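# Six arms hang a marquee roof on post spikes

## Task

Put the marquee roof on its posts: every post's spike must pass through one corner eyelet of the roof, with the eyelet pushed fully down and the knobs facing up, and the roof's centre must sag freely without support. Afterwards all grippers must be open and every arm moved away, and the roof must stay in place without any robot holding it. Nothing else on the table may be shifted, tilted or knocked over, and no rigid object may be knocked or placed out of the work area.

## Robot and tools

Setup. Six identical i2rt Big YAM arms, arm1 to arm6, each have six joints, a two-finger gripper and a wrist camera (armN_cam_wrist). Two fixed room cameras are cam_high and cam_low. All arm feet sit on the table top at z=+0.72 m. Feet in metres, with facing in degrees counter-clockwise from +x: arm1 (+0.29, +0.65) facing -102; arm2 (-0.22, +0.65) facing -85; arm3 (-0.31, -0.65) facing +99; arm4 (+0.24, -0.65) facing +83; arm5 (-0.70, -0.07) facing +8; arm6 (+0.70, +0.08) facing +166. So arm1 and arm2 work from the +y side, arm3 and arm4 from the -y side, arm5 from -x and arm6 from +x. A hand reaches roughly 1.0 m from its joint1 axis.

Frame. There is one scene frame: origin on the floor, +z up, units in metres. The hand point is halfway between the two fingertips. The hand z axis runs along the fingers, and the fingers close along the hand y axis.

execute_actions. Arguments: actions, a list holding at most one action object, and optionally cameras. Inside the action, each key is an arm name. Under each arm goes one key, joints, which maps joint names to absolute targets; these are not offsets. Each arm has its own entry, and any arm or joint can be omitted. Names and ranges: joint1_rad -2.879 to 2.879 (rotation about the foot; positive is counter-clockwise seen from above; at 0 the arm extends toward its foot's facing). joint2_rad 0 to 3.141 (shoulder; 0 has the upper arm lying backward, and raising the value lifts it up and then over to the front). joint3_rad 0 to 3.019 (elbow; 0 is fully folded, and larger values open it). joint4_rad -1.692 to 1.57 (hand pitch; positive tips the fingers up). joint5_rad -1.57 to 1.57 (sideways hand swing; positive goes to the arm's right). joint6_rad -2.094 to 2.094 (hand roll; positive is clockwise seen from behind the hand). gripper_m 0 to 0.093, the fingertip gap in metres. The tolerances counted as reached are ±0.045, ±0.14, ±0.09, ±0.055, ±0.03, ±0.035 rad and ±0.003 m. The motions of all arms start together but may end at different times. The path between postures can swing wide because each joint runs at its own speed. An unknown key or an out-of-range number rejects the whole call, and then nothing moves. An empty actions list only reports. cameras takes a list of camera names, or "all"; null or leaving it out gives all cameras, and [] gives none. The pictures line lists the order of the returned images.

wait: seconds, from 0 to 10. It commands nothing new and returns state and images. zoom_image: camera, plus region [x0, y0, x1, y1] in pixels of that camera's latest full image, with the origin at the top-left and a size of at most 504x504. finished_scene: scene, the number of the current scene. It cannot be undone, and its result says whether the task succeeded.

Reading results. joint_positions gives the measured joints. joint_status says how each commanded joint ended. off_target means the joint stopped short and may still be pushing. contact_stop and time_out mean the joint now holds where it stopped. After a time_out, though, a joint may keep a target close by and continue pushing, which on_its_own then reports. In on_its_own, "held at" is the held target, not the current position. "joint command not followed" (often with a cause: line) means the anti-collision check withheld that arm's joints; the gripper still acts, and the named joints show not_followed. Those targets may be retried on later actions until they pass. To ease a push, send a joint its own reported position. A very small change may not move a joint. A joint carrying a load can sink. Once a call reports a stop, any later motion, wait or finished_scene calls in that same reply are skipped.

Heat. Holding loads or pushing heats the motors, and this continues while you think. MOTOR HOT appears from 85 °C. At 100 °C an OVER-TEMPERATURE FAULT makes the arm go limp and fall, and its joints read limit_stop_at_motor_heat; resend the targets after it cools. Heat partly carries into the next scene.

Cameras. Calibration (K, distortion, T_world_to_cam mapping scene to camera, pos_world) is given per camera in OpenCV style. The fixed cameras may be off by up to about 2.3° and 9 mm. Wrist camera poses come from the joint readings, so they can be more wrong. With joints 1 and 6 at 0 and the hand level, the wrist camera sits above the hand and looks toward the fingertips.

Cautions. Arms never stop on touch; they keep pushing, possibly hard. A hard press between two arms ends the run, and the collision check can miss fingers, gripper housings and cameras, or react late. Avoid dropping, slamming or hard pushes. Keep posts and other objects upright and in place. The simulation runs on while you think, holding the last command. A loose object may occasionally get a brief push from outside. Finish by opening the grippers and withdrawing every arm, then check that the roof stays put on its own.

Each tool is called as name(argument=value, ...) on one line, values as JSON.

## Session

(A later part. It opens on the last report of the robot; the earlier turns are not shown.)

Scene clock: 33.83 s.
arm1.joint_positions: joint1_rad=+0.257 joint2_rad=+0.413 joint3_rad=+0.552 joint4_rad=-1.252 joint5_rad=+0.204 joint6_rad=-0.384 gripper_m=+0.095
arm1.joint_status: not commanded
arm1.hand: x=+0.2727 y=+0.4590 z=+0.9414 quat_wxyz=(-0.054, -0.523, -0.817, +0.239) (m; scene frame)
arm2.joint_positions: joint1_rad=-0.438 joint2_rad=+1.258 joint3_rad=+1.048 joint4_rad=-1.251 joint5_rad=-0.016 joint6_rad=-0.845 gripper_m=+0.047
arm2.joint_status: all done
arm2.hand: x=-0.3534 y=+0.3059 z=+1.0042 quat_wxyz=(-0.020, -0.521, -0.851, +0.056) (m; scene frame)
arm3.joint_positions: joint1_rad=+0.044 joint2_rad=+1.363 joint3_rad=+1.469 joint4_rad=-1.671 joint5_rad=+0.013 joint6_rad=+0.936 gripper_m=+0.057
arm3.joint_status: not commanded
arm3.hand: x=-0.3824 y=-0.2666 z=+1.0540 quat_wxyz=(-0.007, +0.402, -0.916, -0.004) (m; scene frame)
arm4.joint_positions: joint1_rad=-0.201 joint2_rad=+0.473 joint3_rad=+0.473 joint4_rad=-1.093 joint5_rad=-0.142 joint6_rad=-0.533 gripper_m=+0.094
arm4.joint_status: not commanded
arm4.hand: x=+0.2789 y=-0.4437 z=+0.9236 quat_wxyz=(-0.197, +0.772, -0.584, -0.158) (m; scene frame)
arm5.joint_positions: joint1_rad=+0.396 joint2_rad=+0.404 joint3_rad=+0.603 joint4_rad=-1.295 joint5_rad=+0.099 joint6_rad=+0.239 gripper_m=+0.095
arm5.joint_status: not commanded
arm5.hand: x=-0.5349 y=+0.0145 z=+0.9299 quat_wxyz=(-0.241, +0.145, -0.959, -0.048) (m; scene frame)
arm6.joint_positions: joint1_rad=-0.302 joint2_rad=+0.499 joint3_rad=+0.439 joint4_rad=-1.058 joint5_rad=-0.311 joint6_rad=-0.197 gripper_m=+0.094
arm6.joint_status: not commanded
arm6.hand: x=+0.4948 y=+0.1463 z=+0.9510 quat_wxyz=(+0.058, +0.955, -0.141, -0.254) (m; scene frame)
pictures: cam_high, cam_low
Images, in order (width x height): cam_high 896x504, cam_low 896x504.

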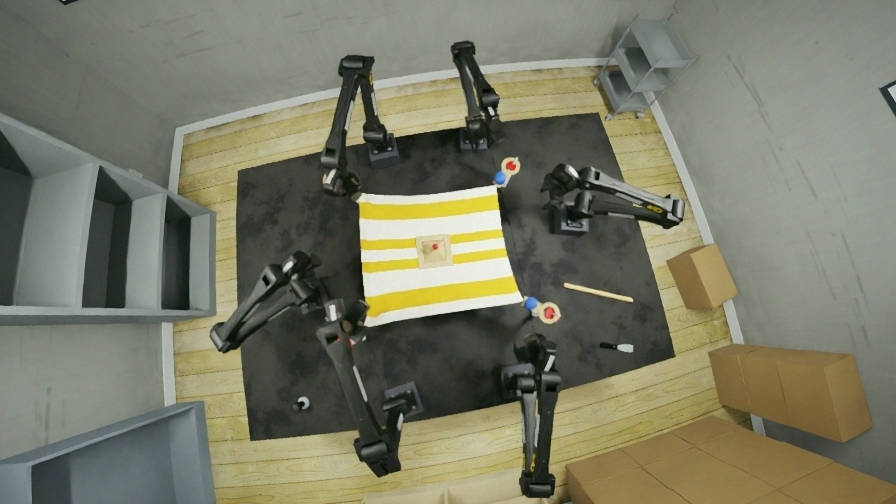

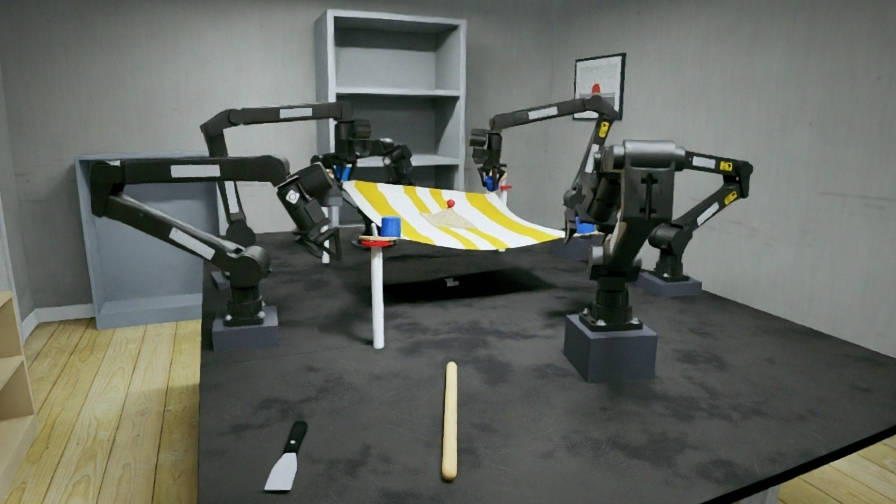

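execute_actions(actions=[{"arm2":{"joints":{"joint3_rad":1.17,"joint4_rad":-1.40}}}], cameras=[])

execute_actions(actions=[{"arm2":{"joints":{"joint1_rad":-0.50}}}], cameras=["cam_low"])

zoom_image(camera="cam_low", region=[420,140,560,220])

execute_actions(actions=[{"arm2":{"joints":{"joint3_rad":1.02,"joint4_rad":-1.27}}}], cameras=["cam_low"])

zoom_image(camera="cam_low", region=[420,140,560,220])

Scene clock: 35.23 s.
arm1.joint_positions: joint1_rad=+0.257 joint2_rad=+0.413 joint3_rad=+0.552 joint4_rad=-1.252 joint5_rad=+0.204 joint6_rad=-0.384 gripper_m=+0.095
arm1.joint_status: not commanded
arm1.hand: x=+0.2727 y=+0.4590 z=+0.9414 quat_wxyz=(-0.054, -0.523, -0.817, +0.239) (m; scene frame)
arm2.joint_positions: joint1_rad=-0.438 joint2_rad=+1.266 joint3_rad=+1.139 joint4_rad=-1.346 joint5_rad=-0.020 joint6_rad=-0.845 gripper_m=+0.047
arm2.joint_status: all done
arm2.hand: x=-0.3546 y=+0.3009 z=+1.0355 quat_wxyz=(-0.021, -0.522, -0.851, +0.049) (m; scene frame)
arm3.joint_positions: joint1_rad=+0.044 joint2_rad=+1.363 joint3_rad=+1.469 joint4_rad=-1.671 joint5_rad=+0.013 joint6_rad=+0.936 gripper_m=+0.057
arm3.joint_status: not commanded
arm3.hand: x=-0.3824 y=-0.2666 z=+1.0540 quat_wxyz=(-0.007, +0.402, -0.916, -0.004) (m; scene frame)
arm4.joint_positions: joint1_rad=-0.201 joint2_rad=+0.473 joint3_rad=+0.473 joint4_rad=-1.093 joint5_rad=-0.142 joint6_rad=-0.533 gripper_m=+0.094
arm4.joint_status: not commanded
arm4.hand: x=+0.2789 y=-0.4437 z=+0.9236 quat_wxyz=(-0.197, +0.772, -0.584, -0.158) (m; scene frame)
arm5.joint_positions: joint1_rad=+0.396 joint2_rad=+0.404 joint3_rad=+0.603 joint4_rad=-1.295 joint5_rad=+0.099 joint6_rad=+0.239 gripper_m=+0.095
arm5.joint_status: not commanded
arm5.hand: x=-0.5349 y=+0.0145 z=+0.9299 quat_wxyz=(-0.241, +0.145, -0.959, -0.048) (m; scene frame)
arm6.joint_positions: joint1_rad=-0.302 joint2_rad=+0.499 joint3_rad=+0.439 joint4_rad=-1.058 joint5_rad=-0.311 joint6_rad=-0.197 gripper_m=+0.094
arm6.joint_status: not commanded
arm6.hand: x=+0.4948 y=+0.1463 z=+0.9510 quat_wxyz=(+0.058, +0.955, -0.141, -0.254) (m; scene frame)
pictures: none
No camera images: the call's "cameras" was empty. Leave "cameras" out to get every camera's image.

Scene clock: 35.93 s.
arm1.joint_positions: joint1_rad=+0.257 joint2_rad=+0.413 joint3_rad=+0.552 joint4_rad=-1.252 joint5_rad=+0.204 joint6_rad=-0.384 gripper_m=+0.095
arm1.joint_status: not commanded
arm1.hand: x=+0.2727 y=+0.4590 z=+0.9414 quat_wxyz=(-0.054, -0.523, -0.817, +0.239) (m; scene frame)
arm2.joint_positions: joint1_rad=-0.474 joint2_rad=+1.266 joint3_rad=+1.139 joint4_rad=-1.346 joint5_rad=-0.022 joint6_rad=-0.845 gripper_m=+0.047
arm2.joint_status: all done
arm2.hand: x=-0.3669 y=+0.3058 z=+1.0355 quat_wxyz=(-0.021, -0.537, -0.842, +0.050) (m; scene frame)
arm3.joint_positions: joint1_rad=+0.044 joint2_rad=+1.363 joint3_rad=+1.469 joint4_rad=-1.671 joint5_rad=+0.013 joint6_rad=+0.936 gripper_m=+0.057
arm3.joint_status: not commanded
arm3.hand: x=-0.3824 y=-0.2666 z=+1.0540 quat_wxyz=(-0.007, +0.402, -0.916, -0.004) (m; scene frame)
arm4.joint_positions: joint1_rad=-0.201 joint2_rad=+0.473 joint3_rad=+0.473 joint4_rad=-1.093 joint5_rad=-0.142 joint6_rad=-0.533 gripper_m=+0.094
arm4.joint_status: not commanded
arm4.hand: x=+0.2789 y=-0.4437 z=+0.9236 quat_wxyz=(-0.197, +0.772, -0.584, -0.158) (m; scene frame)
arm5.joint_positions: joint1_rad=+0.396 joint2_rad=+0.404 joint3_rad=+0.603 joint4_rad=-1.295 joint5_rad=+0.099 joint6_rad=+0.239 gripper_m=+0.095
arm5.joint_status: not commanded
arm5.hand: x=-0.5349 y=+0.0145 z=+0.9299 quat_wxyz=(-0.241, +0.145, -0.959, -0.048) (m; scene frame)
arm6.joint_positions: joint1_rad=-0.302 joint2_rad=+0.499 joint3_rad=+0.439 joint4_rad=-1.058 joint5_rad=-0.311 joint6_rad=-0.197 gripper_m=+0.094
arm6.joint_status: not commanded
arm6.hand: x=+0.4948 y=+0.1463 z=+0.9510 quat_wxyz=(+0.058, +0.955, -0.141, -0.254) (m; scene frame)
pictures: cam_low
Images, in order (width x height): cam_low 896x504.

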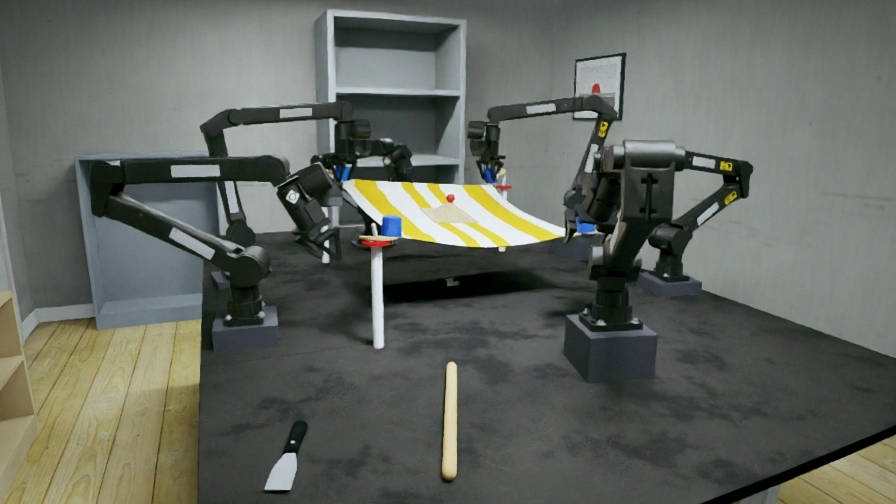

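Region (420, 140, 560, 220) of cam_low's 896x504 image, scaled by 3.600, with more detail than that image has; it fills the top 288 rows of this view, and the rest is white.

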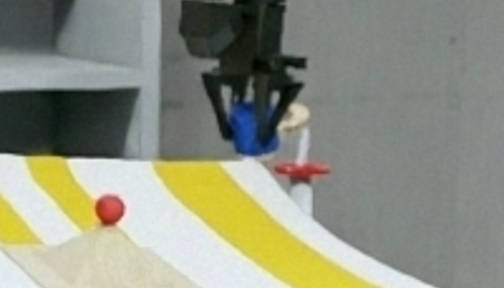

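Scene clock: 36.87 s.
arm1.joint_positions: joint1_rad=+0.257 joint2_rad=+0.413 joint3_rad=+0.552 joint4_rad=-1.252 joint5_rad=+0.204 joint6_rad=-0.384 gripper_m=+0.095
arm1.joint_status: not commanded
arm1.hand: x=+0.2727 y=+0.4590 z=+0.9414 quat_wxyz=(-0.054, -0.523, -0.817, +0.239) (m; scene frame)
arm2.joint_positions: joint1_rad=-0.474 joint2_rad=+1.260 joint3_rad=+1.068 joint4_rad=-1.251 joint5_rad=-0.024 joint6_rad=-0.845 gripper_m=+0.047
arm2.joint_status: all done
arm2.hand: x=-0.3671 y=+0.3046 z=+1.0114 quat_wxyz=(-0.024, -0.536, -0.841, +0.064) (m; scene frame)
arm3.joint_positions: joint1_rad=+0.044 joint2_rad=+1.363 joint3_rad=+1.469 joint4_rad=-1.671 joint5_rad=+0.013 joint6_rad=+0.936 gripper_m=+0.057
arm3.joint_status: not commanded
arm3.hand: x=-0.3824 y=-0.2666 z=+1.0540 quat_wxyz=(-0.007, +0.402, -0.916, -0.004) (m; scene frame)
arm4.joint_positions: joint1_rad=-0.201 joint2_rad=+0.473 joint3_rad=+0.473 joint4_rad=-1.093 joint5_rad=-0.142 joint6_rad=-0.533 gripper_m=+0.094
arm4.joint_status: not commanded
arm4.hand: x=+0.2789 y=-0.4437 z=+0.9236 quat_wxyz=(-0.197, +0.772, -0.584, -0.158) (m; scene frame)
arm5.joint_positions: joint1_rad=+0.396 joint2_rad=+0.404 joint3_rad=+0.603 joint4_rad=-1.295 joint5_rad=+0.099 joint6_rad=+0.239 gripper_m=+0.095
arm5.joint_status: not commanded
arm5.hand: x=-0.5349 y=+0.0145 z=+0.9299 quat_wxyz=(-0.241, +0.145, -0.959, -0.048) (m; scene frame)
arm6.joint_positions: joint1_rad=-0.302 joint2_rad=+0.499 joint3_rad=+0.439 joint4_rad=-1.058 joint5_rad=-0.311 joint6_rad=-0.197 gripper_m=+0.094
arm6.joint_status: not commanded
arm6.hand: x=+0.4948 y=+0.1463 z=+0.9510 quat_wxyz=(+0.058, +0.955, -0.141, -0.254) (m; scene frame)
pictures: cam_low
Images, in order (width x height): cam_low 896x504.

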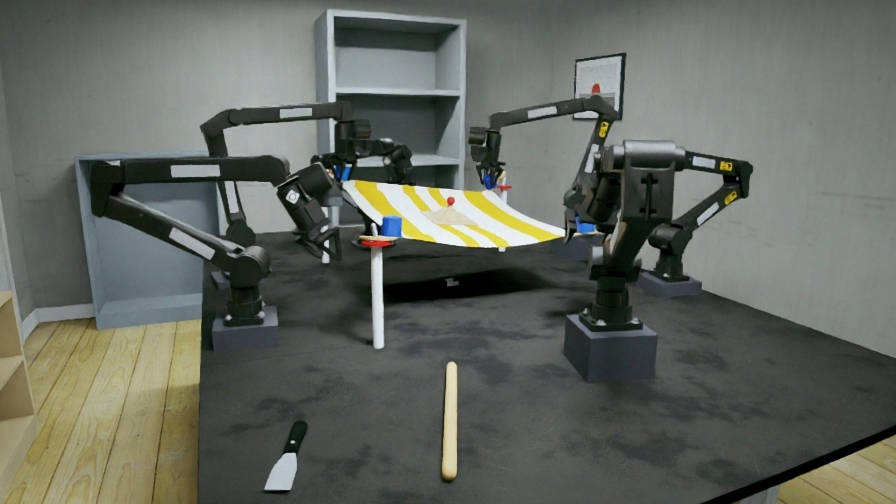

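Region (420, 140, 560, 220) of cam_low's 896x504 image, scaled by 3.600, with more detail than that image has; it fills the top 288 rows of this view, and the rest is white.

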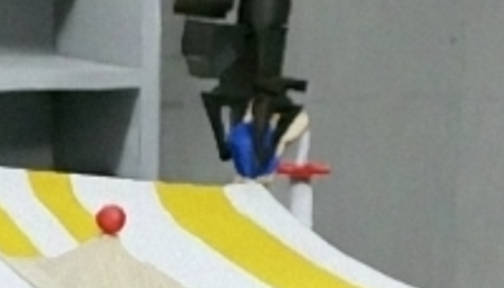

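execute_actions(actions=[{"arm2":{"joints":{"joint3_rad":1.17,"joint4_rad":-1.35}}}], cameras=[])

execute_actions(actions=[{"arm2":{"joints":{"joint2_rad":1.19,"joint3_rad":1.10,"joint4_rad":-1.30}}}], cameras=["cam_low"])

zoom_image(camera="cam_low", region=[420,140,560,220])

Scene clock: 38.20 s.
arm1.joint_positions: joint1_rad=+0.257 joint2_rad=+0.413 joint3_rad=+0.552 joint4_rad=-1.252 joint5_rad=+0.204 joint6_rad=-0.384 gripper_m=+0.095
arm1.joint_status: not commanded
arm1.hand: x=+0.2727 y=+0.4590 z=+0.9414 quat_wxyz=(-0.054, -0.523, -0.817, +0.239) (m; scene frame)
arm2.joint_positions: joint1_rad=-0.474 joint2_rad=+1.266 joint3_rad=+1.134 joint4_rad=-1.304 joint5_rad=-0.024 joint6_rad=-0.844 gripper_m=+0.047
arm2.joint_status: all done
arm2.hand: x=-0.3701 y=+0.2977 z=+1.0348 quat_wxyz=(-0.025, -0.536, -0.841, +0.068) (m; scene frame)
arm3.joint_positions: joint1_rad=+0.044 joint2_rad=+1.363 joint3_rad=+1.469 joint4_rad=-1.671 joint5_rad=+0.013 joint6_rad=+0.936 gripper_m=+0.057
arm3.joint_status: not commanded
arm3.hand: x=-0.3824 y=-0.2666 z=+1.0540 quat_wxyz=(-0.007, +0.402, -0.916, -0.004) (m; scene frame)
arm4.joint_positions: joint1_rad=-0.201 joint2_rad=+0.473 joint3_rad=+0.473 joint4_rad=-1.093 joint5_rad=-0.142 joint6_rad=-0.533 gripper_m=+0.094
arm4.joint_status: not commanded
arm4.hand: x=+0.2789 y=-0.4437 z=+0.9236 quat_wxyz=(-0.197, +0.772, -0.584, -0.158) (m; scene frame)
arm5.joint_positions: joint1_rad=+0.396 joint2_rad=+0.404 joint3_rad=+0.603 joint4_rad=-1.295 joint5_rad=+0.099 joint6_rad=+0.239 gripper_m=+0.095
arm5.joint_status: not commanded
arm5.hand: x=-0.5349 y=+0.0145 z=+0.9299 quat_wxyz=(-0.241, +0.145, -0.959, -0.048) (m; scene frame)
arm6.joint_positions: joint1_rad=-0.302 joint2_rad=+0.499 joint3_rad=+0.439 joint4_rad=-1.058 joint5_rad=-0.311 joint6_rad=-0.197 gripper_m=+0.094
arm6.joint_status: not commanded
arm6.hand: x=+0.4948 y=+0.1463 z=+0.9510 quat_wxyz=(+0.058, +0.955, -0.141, -0.254) (m; scene frame)
pictures: none
No camera images: the call's "cameras" was empty. Leave "cameras" out to get every camera's image.

Scene clock: 38.97 s.
arm1.joint_positions: joint1_rad=+0.257 joint2_rad=+0.413 joint3_rad=+0.552 joint4_rad=-1.252 joint5_rad=+0.204 joint6_rad=-0.384 gripper_m=+0.095
arm1.joint_status: not commanded
arm1.hand: x=+0.2727 y=+0.4590 z=+0.9414 quat_wxyz=(-0.054, -0.523, -0.817, +0.239) (m; scene frame)
arm2.joint_positions: joint1_rad=-0.474 joint2_rad=+1.200 joint3_rad=+1.106 joint4_rad=-1.288 joint5_rad=-0.024 joint6_rad=-0.844 gripper_m=+0.047
arm2.joint_status: all done
arm2.hand: x=-0.3661 y=+0.3070 z=+1.0472 quat_wxyz=(-0.029, -0.535, -0.839, +0.095) (m; scene frame)
arm3.joint_positions: joint1_rad=+0.044 joint2_rad=+1.363 joint3_rad=+1.469 joint4_rad=-1.671 joint5_rad=+0.013 joint6_rad=+0.936 gripper_m=+0.057
arm3.joint_status: not commanded
arm3.hand: x=-0.3824 y=-0.2666 z=+1.0540 quat_wxyz=(-0.007, +0.402, -0.916, -0.004) (m; scene frame)
arm4.joint_positions: joint1_rad=-0.201 joint2_rad=+0.473 joint3_rad=+0.473 joint4_rad=-1.093 joint5_rad=-0.142 joint6_rad=-0.533 gripper_m=+0.094
arm4.joint_status: not commanded
arm4.hand: x=+0.2789 y=-0.4437 z=+0.9236 quat_wxyz=(-0.197, +0.772, -0.584, -0.158) (m; scene frame)
arm5.joint_positions: joint1_rad=+0.396 joint2_rad=+0.404 joint3_rad=+0.603 joint4_rad=-1.295 joint5_rad=+0.099 joint6_rad=+0.239 gripper_m=+0.095
arm5.joint_status: not commanded
arm5.hand: x=-0.5349 y=+0.0145 z=+0.9299 quat_wxyz=(-0.241, +0.145, -0.959, -0.048) (m; scene frame)
arm6.joint_positions: joint1_rad=-0.302 joint2_rad=+0.499 joint3_rad=+0.439 joint4_rad=-1.058 joint5_rad=-0.311 joint6_rad=-0.197 gripper_m=+0.094
arm6.joint_status: not commanded
arm6.hand: x=+0.4948 y=+0.1463 z=+0.9510 quat_wxyz=(+0.058, +0.955, -0.141, -0.254) (m; scene frame)
pictures: cam_low
Images, in order (width x height): cam_low 896x504.

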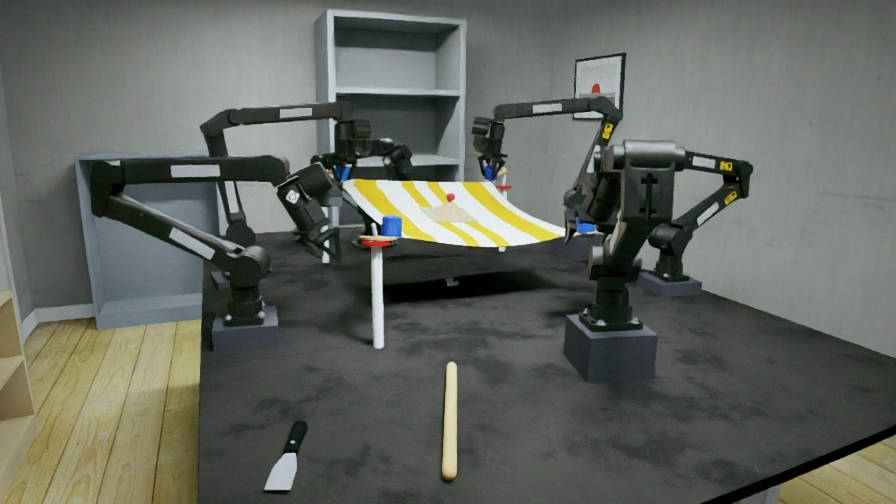

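Region (420, 140, 560, 220) of cam_low's 896x504 image, scaled by 3.600, with more detail than that image has; it fills the top 288 rows of this view, and the rest is white.

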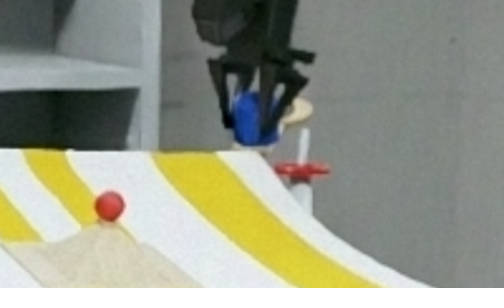

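execute_actions(actions=[{"arm2":{"joints":{"joint2_rad":1.19,"joint3_rad":0.98,"joint4_rad":-1.17}}}], cameras=["cam_low","cam_high"])

zoom_image(camera="cam_low", region=[420,140,560,220])

zoom_image(camera="cam_high", region=[300,140,420,230])

Scene clock: 40.67 s.
arm1.joint_positions: joint1_rad=+0.257 joint2_rad=+0.413 joint3_rad=+0.552 joint4_rad=-1.252 joint5_rad=+0.204 joint6_rad=-0.384 gripper_m=+0.095
arm1.joint_status: not commanded
arm1.hand: x=+0.2727 y=+0.4590 z=+0.9414 quat_wxyz=(-0.054, -0.523, -0.817, +0.239) (m; scene frame)
arm2.joint_positions: joint1_rad=-0.474 joint2_rad=+1.181 joint3_rad=+1.016 joint4_rad=-1.158 joint5_rad=-0.024 joint6_rad=-0.845 gripper_m=+0.047
arm2.joint_status: all done
arm2.hand: x=-0.3674 y=+0.3039 z=+1.0218 quat_wxyz=(-0.033, -0.533, -0.837, +0.123) (m; scene frame)
arm3.joint_positions: joint1_rad=+0.044 joint2_rad=+1.363 joint3_rad=+1.469 joint4_rad=-1.671 joint5_rad=+0.013 joint6_rad=+0.936 gripper_m=+0.057
arm3.joint_status: not commanded
arm3.hand: x=-0.3824 y=-0.2666 z=+1.0540 quat_wxyz=(-0.007, +0.402, -0.916, -0.004) (m; scene frame)
arm4.joint_positions: joint1_rad=-0.201 joint2_rad=+0.473 joint3_rad=+0.473 joint4_rad=-1.093 joint5_rad=-0.142 joint6_rad=-0.533 gripper_m=+0.094
arm4.joint_status: not commanded
arm4.hand: x=+0.2789 y=-0.4437 z=+0.9236 quat_wxyz=(-0.197, +0.772, -0.584, -0.158) (m; scene frame)
arm5.joint_positions: joint1_rad=+0.396 joint2_rad=+0.404 joint3_rad=+0.603 joint4_rad=-1.295 joint5_rad=+0.099 joint6_rad=+0.239 gripper_m=+0.095
arm5.joint_status: not commanded
arm5.hand: x=-0.5349 y=+0.0145 z=+0.9299 quat_wxyz=(-0.241, +0.145, -0.959, -0.048) (m; scene frame)
arm6.joint_positions: joint1_rad=-0.302 joint2_rad=+0.499 joint3_rad=+0.439 joint4_rad=-1.058 joint5_rad=-0.311 joint6_rad=-0.197 gripper_m=+0.094
arm6.joint_status: not commanded
arm6.hand: x=+0.4948 y=+0.1463 z=+0.9510 quat_wxyz=(+0.058, +0.955, -0.141, -0.254) (m; scene frame)
pictures: cam_high, cam_low
Images, in order (width x height): cam_high 896x504, cam_low 896x504.

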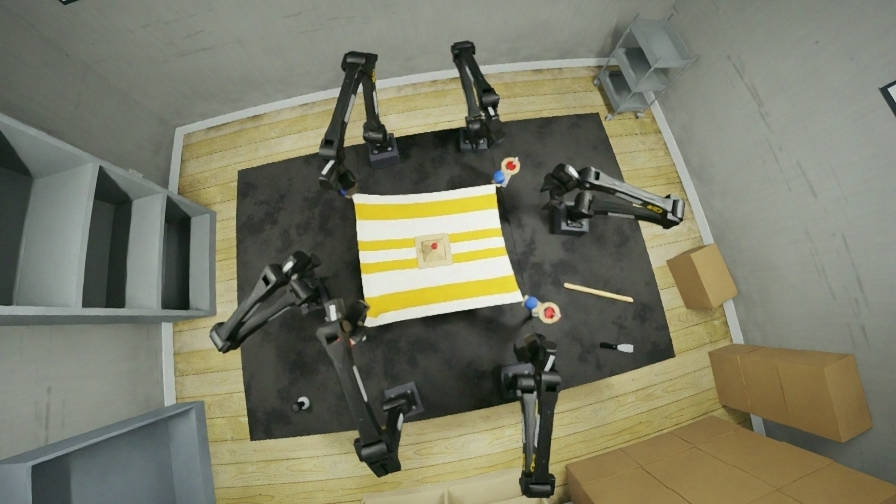

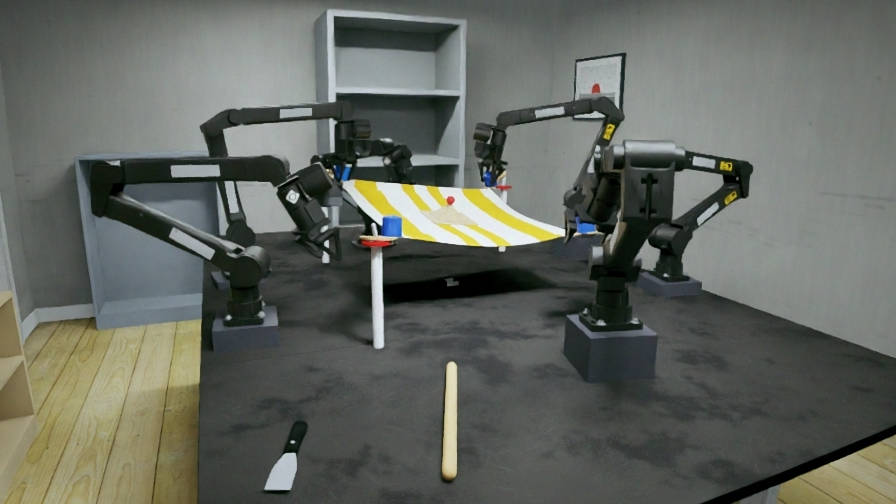

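Region (420, 140, 560, 220) of cam_low's 896x504 image, scaled by 3.600, with more detail than that image has; it fills the top 288 rows of this view, and the rest is white.

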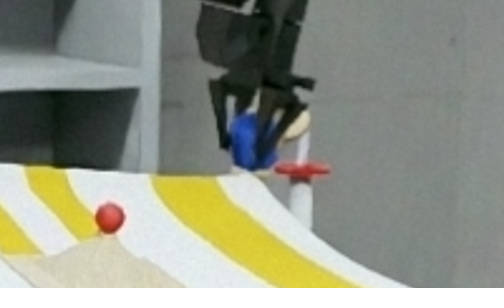

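Region (300, 140, 420, 230) of cam_high's 896x504 image, scaled by 4.200, with more detail than that image has; it fills the top 378 rows of this view, and the rest is white.

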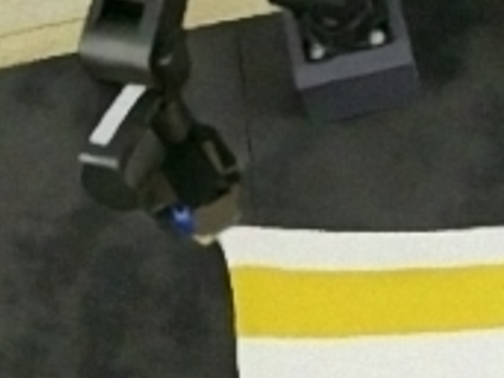

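execute_actions(actions=[{"arm2":{"joints":{"joint2_rad":1.2,"joint3_rad":1.2,"joint4_rad":-1.45}}}], cameras=[])

execute_actions(actions=[{"arm2":{"joints":{"joint1_rad":-0.15,"joint2_rad":1.3}}}], cameras=[])

execute_actions(actions=[{"arm2":{"joints":{"joint2_rad":1.68,"joint3_rad":0.80,"joint4_rad":-0.70}}}], cameras=["cam_low","arm2_cam_wrist"])

Scene clock: 43.33 s.
arm1.joint_positions: joint1_rad=+0.257 joint2_rad=+0.413 joint3_rad=+0.552 joint4_rad=-1.252 joint5_rad=+0.204 joint6_rad=-0.384 gripper_m=+0.095
arm1.joint_status: not commanded
arm1.hand: x=+0.2727 y=+0.4590 z=+0.9414 quat_wxyz=(-0.054, -0.523, -0.817, +0.239) (m; scene frame)
arm2.joint_positions: joint1_rad=-0.474 joint2_rad=+1.201 joint3_rad=+1.168 joint4_rad=-1.392 joint5_rad=-0.026 joint6_rad=-0.845 gripper_m=+0.047
arm2.joint_status: joint4_rad time_out (moved -0.234 of -0.292); the others done
arm2.on_its_own: joint4_rad reads -1.392 and still pushes toward -1.450 since a time_out
arm2.hand: x=-0.3624 y=+0.3151 z=+1.0688 quat_wxyz=(-0.026, -0.536, -0.841, +0.074) (m; scene frame)
arm3.joint_positions: joint1_rad=+0.044 joint2_rad=+1.363 joint3_rad=+1.469 joint4_rad=-1.671 joint5_rad=+0.013 joint6_rad=+0.936 gripper_m=+0.057
arm3.joint_status: not commanded
arm3.hand: x=-0.3824 y=-0.2666 z=+1.0540 quat_wxyz=(-0.007, +0.402, -0.916, -0.004) (m; scene frame)
arm4.joint_positions: joint1_rad=-0.201 joint2_rad=+0.473 joint3_rad=+0.473 joint4_rad=-1.093 joint5_rad=-0.142 joint6_rad=-0.533 gripper_m=+0.094
arm4.joint_status: not commanded
arm4.hand: x=+0.2789 y=-0.4437 z=+0.9236 quat_wxyz=(-0.197, +0.772, -0.584, -0.158) (m; scene frame)
arm5.joint_positions: joint1_rad=+0.396 joint2_rad=+0.404 joint3_rad=+0.603 joint4_rad=-1.295 joint5_rad=+0.099 joint6_rad=+0.239 gripper_m=+0.095
arm5.joint_status: not commanded
arm5.hand: x=-0.5349 y=+0.0145 z=+0.9299 quat_wxyz=(-0.241, +0.145, -0.959, -0.048) (m; scene frame)
arm6.joint_positions: joint1_rad=-0.302 joint2_rad=+0.499 joint3_rad=+0.439 joint4_rad=-1.058 joint5_rad=-0.311 joint6_rad=-0.197 gripper_m=+0.094
arm6.joint_status: not commanded
arm6.hand: x=+0.4948 y=+0.1463 z=+0.9510 quat_wxyz=(+0.058, +0.955, -0.141, -0.254) (m; scene frame)
pictures: none
No camera images: the call's "cameras" was empty. Leave "cameras" out to get every camera's image.

not run: a stop came earlier in this reply.

not run: a stop came earlier in this reply.

execute_actions(actions=[{"arm2":{"joints":{"joint1_rad":-0.1,"joint2_rad":1.3,"joint4_rad":-1.40}},"arm3":{"joints":{"joint1_rad":-0.3}}}], cameras=[])

execute_actions(actions=[{"arm2":{"joints":{"joint2_rad":1.68,"joint3_rad":0.80,"joint4_rad":-0.70}},"arm3":{"joints":{"joint2_rad":1.63,"joint3_rad":0.964,"joint4_rad":-0.90}}}], cameras=["cam_low","arm2_cam_wrist","arm3_cam_wrist"])

Scene clock: 44.77 s.
arm1.joint_positions: joint1_rad=+0.257 joint2_rad=+0.413 joint3_rad=+0.552 joint4_rad=-1.252 joint5_rad=+0.204 joint6_rad=-0.384 gripper_m=+0.095
arm1.joint_status: not commanded
arm1.hand: x=+0.2727 y=+0.4590 z=+0.9414 quat_wxyz=(-0.054, -0.523, -0.817, +0.239) (m; scene frame)
arm2.joint_positions: joint1_rad=-0.096 joint2_rad=+1.319 joint3_rad=+1.171 joint4_rad=-1.378 joint5_rad=-0.004 joint6_rad=-0.845 gripper_m=+0.047
arm2.joint_status: all done
arm2.hand: x=-0.2322 y=+0.2697 z=+1.0293 quat_wxyz=(-0.011, -0.370, -0.929, +0.025) (m; scene frame)
arm3.joint_positions: joint1_rad=-0.302 joint2_rad=+1.363 joint3_rad=+1.469 joint4_rad=-1.671 joint5_rad=+0.000 joint6_rad=+0.936 gripper_m=+0.057
arm3.joint_status: all done
arm3.hand: x=-0.2498 y=-0.2645 z=+1.0539 quat_wxyz=(-0.001, +0.238, -0.971, -0.005) (m; scene frame)
arm4.joint_positions: joint1_rad=-0.201 joint2_rad=+0.473 joint3_rad=+0.473 joint4_rad=-1.093 joint5_rad=-0.142 joint6_rad=-0.533 gripper_m=+0.094
arm4.joint_status: not commanded
arm4.hand: x=+0.2789 y=-0.4437 z=+0.9236 quat_wxyz=(-0.197, +0.772, -0.584, -0.158) (m; scene frame)
arm5.joint_positions: joint1_rad=+0.396 joint2_rad=+0.404 joint3_rad=+0.603 joint4_rad=-1.295 joint5_rad=+0.099 joint6_rad=+0.239 gripper_m=+0.095
arm5.joint_status: not commanded
arm5.hand: x=-0.5349 y=+0.0145 z=+0.9299 quat_wxyz=(-0.241, +0.145, -0.959, -0.048) (m; scene frame)
arm6.joint_positions: joint1_rad=-0.302 joint2_rad=+0.499 joint3_rad=+0.439 joint4_rad=-1.058 joint5_rad=-0.311 joint6_rad=-0.197 gripper_m=+0.094
arm6.joint_status: not commanded
arm6.hand: x=+0.4948 y=+0.1463 z=+0.9510 quat_wxyz=(+0.058, +0.955, -0.141, -0.254) (m; scene frame)
pictures: none
No camera images: the call's "cameras" was empty. Leave "cameras" out to get every camera's image.

Scene clock: 46.20 s.
arm1.joint_positions: joint1_rad=+0.257 joint2_rad=+0.413 joint3_rad=+0.552 joint4_rad=-1.252 joint5_rad=+0.204 joint6_rad=-0.384 gripper_m=+0.095
arm1.joint_status: not commanded
arm1.hand: x=+0.2727 y=+0.4590 z=+0.9414 quat_wxyz=(-0.054, -0.523, -0.817, +0.239) (m; scene frame)
arm2.joint_positions: joint1_rad=-0.096 joint2_rad=+1.683 joint3_rad=+0.816 joint4_rad=-0.696 joint5_rad=-0.004 joint6_rad=-0.837 gripper_m=+0.047
arm2.joint_status: all done
arm2.hand: x=-0.2321 y=+0.2694 z=+0.7787 quat_wxyz=(-0.005, -0.374, -0.928, +0.006) (m; scene frame)
arm3.joint_positions: joint1_rad=-0.298 joint2_rad=+1.625 joint3_rad=+0.986 joint4_rad=-0.897 joint5_rad=+0.000 joint6_rad=+0.926 gripper_m=+0.057
arm3.joint_status: all done
arm3.hand: x=-0.2466 y=-0.2298 z=+0.7755 quat_wxyz=(-0.007, +0.246, -0.969, -0.018) (m; scene frame)
arm4.joint_positions: joint1_rad=-0.201 joint2_rad=+0.473 joint3_rad=+0.473 joint4_rad=-1.093 joint5_rad=-0.142 joint6_rad=-0.533 gripper_m=+0.094
arm4.joint_status: not commanded
arm4.hand: x=+0.2789 y=-0.4437 z=+0.9236 quat_wxyz=(-0.197, +0.772, -0.584, -0.158) (m; scene frame)
arm5.joint_positions: joint1_rad=+0.396 joint2_rad=+0.404 joint3_rad=+0.603 joint4_rad=-1.295 joint5_rad=+0.099 joint6_rad=+0.239 gripper_m=+0.095
arm5.joint_status: not commanded
arm5.hand: x=-0.5349 y=+0.0145 z=+0.9299 quat_wxyz=(-0.241, +0.145, -0.959, -0.048) (m; scene frame)
arm6.joint_positions: joint1_rad=-0.302 joint2_rad=+0.499 joint3_rad=+0.439 joint4_rad=-1.058 joint5_rad=-0.311 joint6_rad=-0.197 gripper_m=+0.094
arm6.joint_status: not commanded
arm6.hand: x=+0.4948 y=+0.1463 z=+0.9510 quat_wxyz=(+0.058, +0.955, -0.141, -0.254) (m; scene frame)
pictures: arm2_cam_wrist, arm3_cam_wrist, cam_low
camera_calibration (this result's frames):
arm2_cam_wrist: T_world_to_cam=[[-0.685542, -0.727912, -0.0132988, 0.0494482], [-0.604158, 0.558609, 0.568286, -0.721867], [-0.406233, 0.397619, -0.822723, 0.556885], [0, 0, 0, 1]] pos_world=[-0.175997, 0.217807, 0.869047]
arm3_cam_wrist: T_world_to_cam=[[0.477177, -0.878392, -0.0270107, -0.0668041], [-0.713637, -0.405246, 0.5714, -0.709408], [-0.512859, -0.253383, -0.820227, 0.573464], [0, 0, 0, 1]] pos_world=[-0.180277, -0.200859, 0.873922]
Images, in order (width x height): arm2_cam_wrist 504x504, arm3_cam_wrist 504x504, cam_low 896x504.

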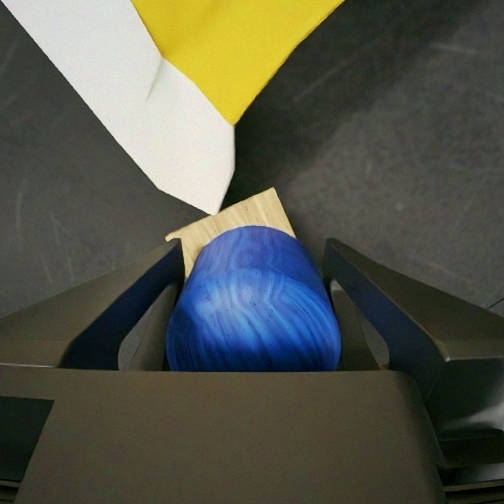

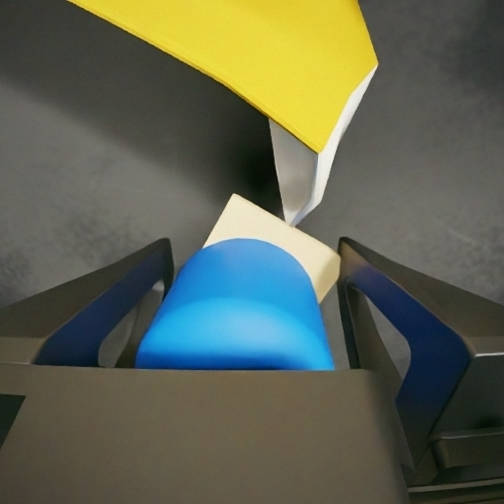

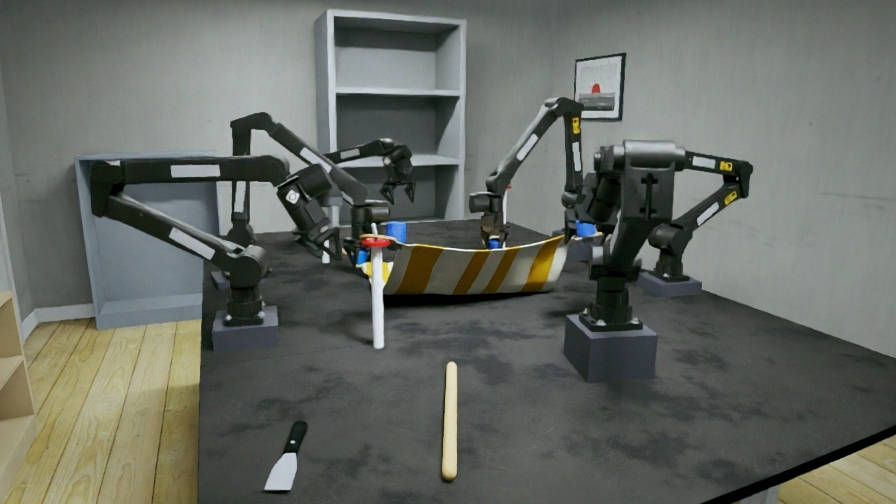

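Release both, then look.

execute_actions(actions=[{"arm2":{"joints":{"gripper_m":0.09}},"arm3":{"joints":{"gripper_m":0.09}}}], cameras=["arm2_cam_wrist","arm3_cam_wrist"])

Scene clock: 47.07 s.
arm1.joint_positions: joint1_rad=+0.257 joint2_rad=+0.413 joint3_rad=+0.552 joint4_rad=-1.252 joint5_rad=+0.204 joint6_rad=-0.384 gripper_m=+0.095
arm1.joint_status: not commanded
arm1.hand: x=+0.2727 y=+0.4590 z=+0.9414 quat_wxyz=(-0.054, -0.523, -0.817, +0.239) (m; scene frame)
arm2.joint_positions: joint1_rad=-0.096 joint2_rad=+1.683 joint3_rad=+0.799 joint4_rad=-0.696 joint5_rad=-0.001 joint6_rad=-0.855 gripper_m=+0.090
arm2.joint_status: all done
arm2.hand: x=-0.2322 y=+0.2782 z=+0.7746 quat_wxyz=(-0.001, -0.365, -0.931, -0.001) (m; scene frame)
arm3.joint_positions: joint1_rad=-0.298 joint2_rad=+1.625 joint3_rad=+0.976 joint4_rad=-0.897 joint5_rad=+0.000 joint6_rad=+0.944 gripper_m=+0.090
arm3.joint_status: all done
arm3.hand: x=-0.2473 y=-0.2343 z=+0.7725 quat_wxyz=(-0.005, +0.237, -0.971, -0.014) (m; scene frame)
arm4.joint_positions: joint1_rad=-0.201 joint2_rad=+0.473 joint3_rad=+0.473 joint4_rad=-1.093 joint5_rad=-0.142 joint6_rad=-0.533 gripper_m=+0.094
arm4.joint_status: not commanded
arm4.hand: x=+0.2789 y=-0.4437 z=+0.9236 quat_wxyz=(-0.197, +0.772, -0.584, -0.158) (m; scene frame)
arm5.joint_positions: joint1_rad=+0.396 joint2_rad=+0.404 joint3_rad=+0.603 joint4_rad=-1.295 joint5_rad=+0.099 joint6_rad=+0.239 gripper_m=+0.095
arm5.joint_status: not commanded
arm5.hand: x=-0.5349 y=+0.0145 z=+0.9299 quat_wxyz=(-0.241, +0.145, -0.959, -0.048) (m; scene frame)
arm6.joint_positions: joint1_rad=-0.302 joint2_rad=+0.499 joint3_rad=+0.439 joint4_rad=-1.058 joint5_rad=-0.311 joint6_rad=-0.197 gripper_m=+0.094
arm6.joint_status: not commanded
arm6.hand: x=+0.4948 y=+0.1463 z=+0.9510 quat_wxyz=(+0.058, +0.955, -0.141, -0.254) (m; scene frame)
pictures: arm2_cam_wrist, arm3_cam_wrist
camera_calibration (this result's frames):
arm2_cam_wrist: T_world_to_cam=[[-0.672141, -0.740033, -0.0240618, 0.0705632], [-0.613112, 0.538057, 0.578436, -0.728766], [-0.415115, 0.403543, -0.815373, 0.540576], [0, 0, 0, 1]] pos_world=[-0.174986, 0.226191, 0.864013]
arm3_cam_wrist: T_world_to_cam=[[0.461322, -0.887014, -0.0196863, -0.0820882], [-0.719577, -0.387036, 0.576552, -0.711169], [-0.519029, -0.25181, -0.816823, 0.565739], [0, 0, 0, 1]] pos_world=[-0.180236, -0.205602, 0.870519]
Images, in order (width x height): arm2_cam_wrist 504x504, arm3_cam_wrist 504x504.

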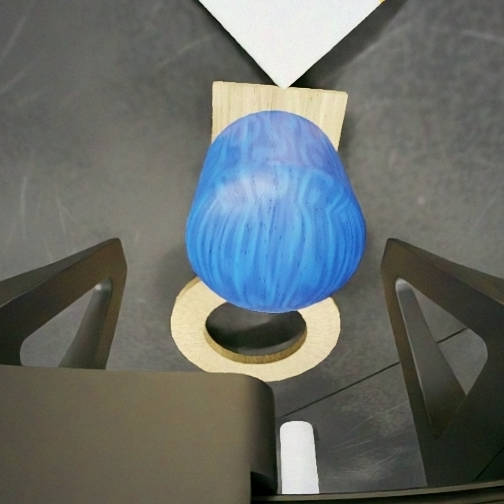

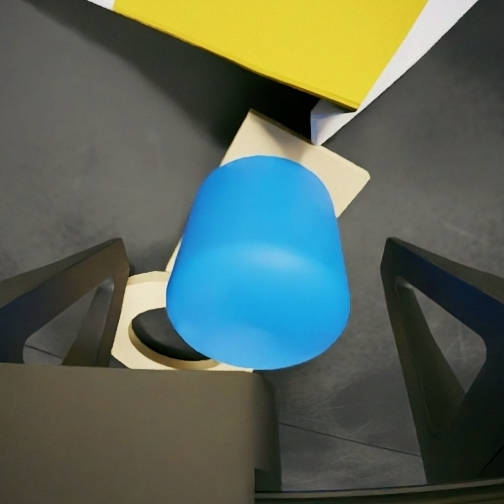

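execute_actions(actions=[{"arm2":{"joints":{"joint1_rad":-0.03,"joint2_rad":1.74,"joint3_rad":0.87,"joint4_rad":-0.70}},"arm3":{"joints":{"joint1_rad":-0.35,"joint2_rad":1.66,"joint3_rad":1.01,"joint4_rad":-0.91}}}], cameras=["arm2_cam_wrist","arm3_cam_wrist"])

Scene clock: 48.40 s.
arm1.joint_positions: joint1_rad=+0.257 joint2_rad=+0.413 joint3_rad=+0.552 joint4_rad=-1.252 joint5_rad=+0.204 joint6_rad=-0.384 gripper_m=+0.095
arm1.joint_status: not commanded
arm1.hand: x=+0.2727 y=+0.4590 z=+0.9414 quat_wxyz=(-0.054, -0.523, -0.817, +0.239) (m; scene frame)
arm2.joint_positions: joint1_rad=-0.030 joint2_rad=+1.733 joint3_rad=+0.838 joint4_rad=-0.696 joint5_rad=-0.001 joint6_rad=-0.856 gripper_m=+0.090
arm2.joint_status: all done
arm2.hand: x=-0.2074 y=+0.2659 z=+0.7662 quat_wxyz=(+0.002, -0.334, -0.943, -0.006) (m; scene frame)
arm3.joint_positions: joint1_rad=-0.348 joint2_rad=+1.643 joint3_rad=+0.976 joint4_rad=-0.897 joint5_rad=+0.000 joint6_rad=+0.944 gripper_m=+0.090
arm3.joint_status: all done
arm3.hand: x=-0.2271 y=-0.2398 z=+0.7651 quat_wxyz=(-0.001, +0.212, -0.977, -0.005) (m; scene frame)
arm4.joint_positions: joint1_rad=-0.201 joint2_rad=+0.473 joint3_rad=+0.473 joint4_rad=-1.093 joint5_rad=-0.142 joint6_rad=-0.533 gripper_m=+0.094
arm4.joint_status: not commanded
arm4.hand: x=+0.2789 y=-0.4437 z=+0.9236 quat_wxyz=(-0.197, +0.772, -0.584, -0.158) (m; scene frame)
arm5.joint_positions: joint1_rad=+0.396 joint2_rad=+0.404 joint3_rad=+0.603 joint4_rad=-1.295 joint5_rad=+0.099 joint6_rad=+0.239 gripper_m=+0.095
arm5.joint_status: not commanded
arm5.hand: x=-0.5349 y=+0.0145 z=+0.9299 quat_wxyz=(-0.241, +0.145, -0.959, -0.048) (m; scene frame)
arm6.joint_positions: joint1_rad=-0.302 joint2_rad=+0.499 joint3_rad=+0.439 joint4_rad=-1.058 joint5_rad=-0.311 joint6_rad=-0.197 gripper_m=+0.094
arm6.joint_status: not commanded
arm6.hand: x=+0.4948 y=+0.1463 z=+0.9510 quat_wxyz=(+0.058, +0.955, -0.141, -0.254) (m; scene frame)
pictures: arm2_cam_wrist, arm3_cam_wrist
camera_calibration (this result's frames):
arm2_cam_wrist: T_world_to_cam=[[-0.621317, -0.782921, -0.0316235, 0.10564], [-0.646672, 0.489565, 0.584929, -0.701059], [-0.442471, 0.383876, -0.810468, 0.544749], [0, 0, 0, 1]] pos_world=[-0.146684, 0.216806, 0.854912]
arm3_cam_wrist: T_world_to_cam=[[0.416065, -0.909323, -0.00463206, -0.123578], [-0.735867, -0.339683, 0.585761, -0.693899], [-0.53422, -0.240306, -0.810471, 0.563152], [0, 0, 0, 1]] pos_world=[-0.158354, -0.212749, 0.862304]
Images, in order (width x height): arm2_cam_wrist 504x504, arm3_cam_wrist 504x504.

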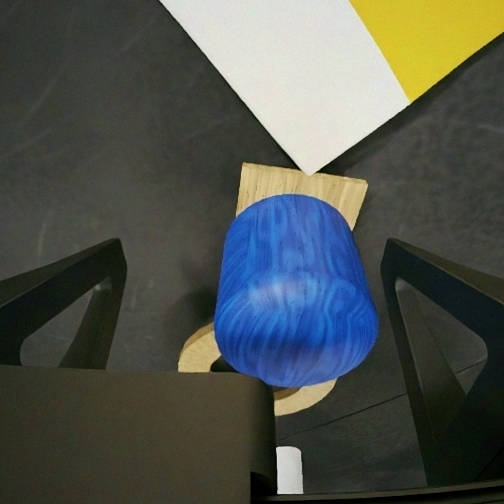

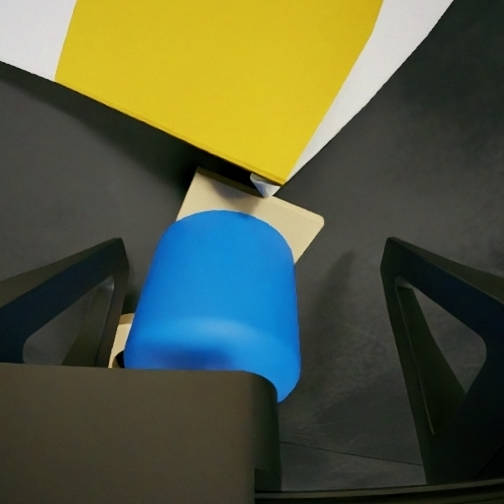

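execute_actions(actions=[{"arm2":{"joints":{"joint1_rad":-0.06,"joint2_rad":1.80,"joint3_rad":0.90,"joint4_rad":-0.66}},"arm3":{"joints":{"joint2_rad":1.71,"joint3_rad":1.04,"joint4_rad":-0.89}}}], cameras=["arm2_cam_wrist","arm3_cam_wrist"])

execute_actions(actions=[{"arm2":{"joints":{"gripper_m":0.03}},"arm3":{"joints":{"gripper_m":0.03}}}], cameras=["arm2_cam_wrist","arm3_cam_wrist"])

Scene clock: 49.37 s.
arm1.joint_positions: joint1_rad=+0.257 joint2_rad=+0.413 joint3_rad=+0.552 joint4_rad=-1.252 joint5_rad=+0.204 joint6_rad=-0.384 gripper_m=+0.095
arm1.joint_status: not commanded
arm1.hand: x=+0.2727 y=+0.4590 z=+0.9414 quat_wxyz=(-0.054, -0.523, -0.817, +0.239) (m; scene frame)
arm2.joint_positions: joint1_rad=-0.053 joint2_rad=+1.793 joint3_rad=+0.873 joint4_rad=-0.675 joint5_rad=-0.001 joint6_rad=-0.856 gripper_m=+0.090
arm2.joint_status: all done
arm2.hand: x=-0.2158 y=+0.2523 z=+0.7523 quat_wxyz=(+0.002, -0.344, -0.939, -0.007) (m; scene frame)
arm3.joint_positions: joint1_rad=-0.348 joint2_rad=+1.698 joint3_rad=+1.005 joint4_rad=-0.897 joint5_rad=+0.000 joint6_rad=+0.944 gripper_m=+0.090
arm3.joint_status: all done
arm3.hand: x=-0.2256 y=-0.2323 z=+0.7518 quat_wxyz=(+0.004, +0.212, -0.977, +0.007) (m; scene frame)
arm4.joint_positions: joint1_rad=-0.201 joint2_rad=+0.473 joint3_rad=+0.473 joint4_rad=-1.093 joint5_rad=-0.142 joint6_rad=-0.533 gripper_m=+0.094
arm4.joint_status: not commanded
arm4.hand: x=+0.2789 y=-0.4437 z=+0.9236 quat_wxyz=(-0.197, +0.772, -0.584, -0.158) (m; scene frame)
arm5.joint_positions: joint1_rad=+0.396 joint2_rad=+0.404 joint3_rad=+0.603 joint4_rad=-1.295 joint5_rad=+0.099 joint6_rad=+0.239 gripper_m=+0.095
arm5.joint_status: not commanded
arm5.hand: x=-0.5349 y=+0.0145 z=+0.9299 quat_wxyz=(-0.241, +0.145, -0.959, -0.048) (m; scene frame)
arm6.joint_positions: joint1_rad=-0.302 joint2_rad=+0.499 joint3_rad=+0.439 joint4_rad=-1.058 joint5_rad=-0.311 joint6_rad=-0.197 gripper_m=+0.094
arm6.joint_status: not commanded
arm6.hand: x=+0.4948 y=+0.1463 z=+0.9510 quat_wxyz=(+0.058, +0.955, -0.141, -0.254) (m; scene frame)
pictures: arm2_cam_wrist, arm3_cam_wrist
camera_calibration (this result's frames):
arm2_cam_wrist: T_world_to_cam=[[-0.63848, -0.768884, -0.034074, 0.0839208], [-0.635773, 0.50196, 0.586369, -0.693644], [-0.433746, 0.396048, -0.809327, 0.532887], [0, 0, 0, 1]] pos_world=[-0.156281, 0.201658, 0.840871]
arm3_cam_wrist: T_world_to_cam=[[0.416125, -0.909166, 0.0160581, -0.132925], [-0.732876, -0.324878, 0.597785, -0.687426], [-0.538269, -0.260522, -0.801495, 0.542685], [0, 0, 0, 1]] pos_world=[-0.156374, -0.2028, 0.848027]
Images, in order (width x height): arm2_cam_wrist 504x504, arm3_cam_wrist 504x504.

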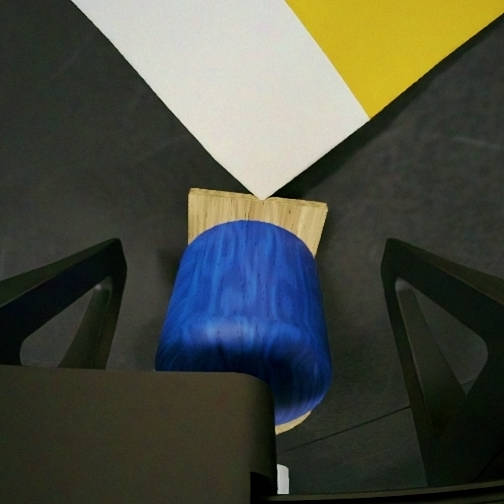

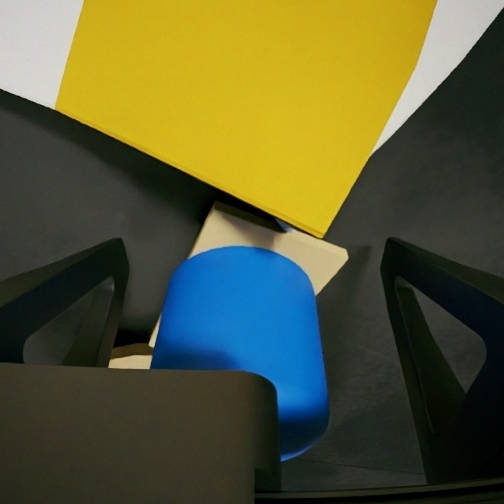

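Scene clock: 50.00 s.
arm1.joint_positions: joint1_rad=+0.257 joint2_rad=+0.413 joint3_rad=+0.552 joint4_rad=-1.252 joint5_rad=+0.204 joint6_rad=-0.384 gripper_m=+0.095
arm1.joint_status: not commanded
arm1.hand: x=+0.2727 y=+0.4590 z=+0.9414 quat_wxyz=(-0.054, -0.523, -0.817, +0.239) (m; scene frame)
arm2.joint_positions: joint1_rad=-0.053 joint2_rad=+1.793 joint3_rad=+0.873 joint4_rad=-0.674 joint5_rad=-0.001 joint6_rad=-0.857 gripper_m=+0.047
arm2.joint_status: gripper_m off_target (ended at +0.047, target +0.030)
arm2.hand: x=-0.2158 y=+0.2522 z=+0.7523 quat_wxyz=(+0.002, -0.344, -0.939, -0.007) (m; scene frame)
arm3.joint_positions: joint1_rad=-0.348 joint2_rad=+1.698 joint3_rad=+1.005 joint4_rad=-0.897 joint5_rad=+0.000 joint6_rad=+0.945 gripper_m=+0.054
arm3.joint_status: gripper_m off_target (ended at +0.054, target +0.030)
arm3.hand: x=-0.2256 y=-0.2323 z=+0.7518 quat_wxyz=(+0.004, +0.212, -0.977, +0.007) (m; scene frame)
arm4.joint_positions: joint1_rad=-0.201 joint2_rad=+0.473 joint3_rad=+0.473 joint4_rad=-1.093 joint5_rad=-0.142 joint6_rad=-0.533 gripper_m=+0.094
arm4.joint_status: not commanded
arm4.hand: x=+0.2789 y=-0.4437 z=+0.9236 quat_wxyz=(-0.197, +0.772, -0.584, -0.158) (m; scene frame)
arm5.joint_positions: joint1_rad=+0.396 joint2_rad=+0.404 joint3_rad=+0.603 joint4_rad=-1.295 joint5_rad=+0.099 joint6_rad=+0.239 gripper_m=+0.095
arm5.joint_status: not commanded
arm5.hand: x=-0.5349 y=+0.0145 z=+0.9299 quat_wxyz=(-0.241, +0.145, -0.959, -0.048) (m; scene frame)
arm6.joint_positions: joint1_rad=-0.302 joint2_rad=+0.499 joint3_rad=+0.439 joint4_rad=-1.058 joint5_rad=-0.311 joint6_rad=-0.197 gripper_m=+0.094
arm6.joint_status: not commanded
arm6.hand: x=+0.4948 y=+0.1463 z=+0.9510 quat_wxyz=(+0.058, +0.955, -0.141, -0.254) (m; scene frame)
pictures: arm2_cam_wrist, arm3_cam_wrist
camera_calibration (this result's frames):
arm2_cam_wrist: T_world_to_cam=[[-0.638186, -0.76914, -0.0337868, 0.0837613], [-0.63597, 0.501941, 0.586171, -0.693485], [-0.433889, 0.395574, -0.809482, 0.533129], [0, 0, 0, 1]] pos_world=[-0.156262, 0.201621, 0.840889]
arm3_cam_wrist: T_world_to_cam=[[0.415777, -0.909321, 0.0162858, -0.133249], [-0.733224, -0.324557, 0.597532, -0.687197], [-0.538063, -0.260381, -0.80168, 0.542933], [0, 0, 0, 1]] pos_world=[-0.156336, -0.202832, 0.848051]
Images, in order (width x height): arm2_cam_wrist 504x504, arm3_cam_wrist 504x504.

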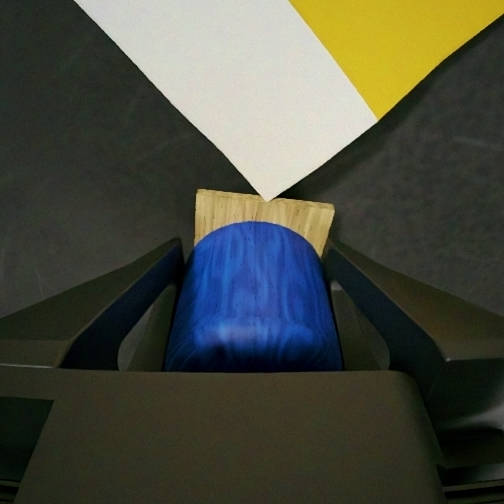

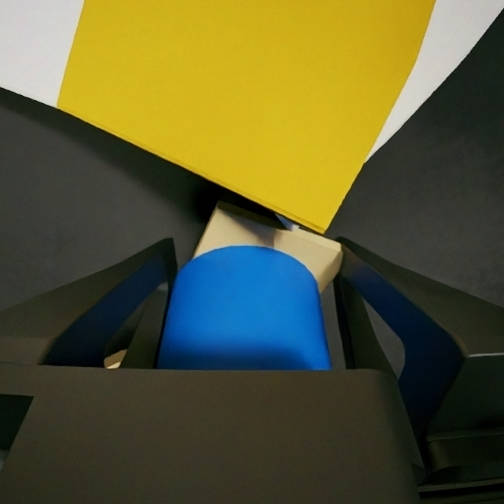

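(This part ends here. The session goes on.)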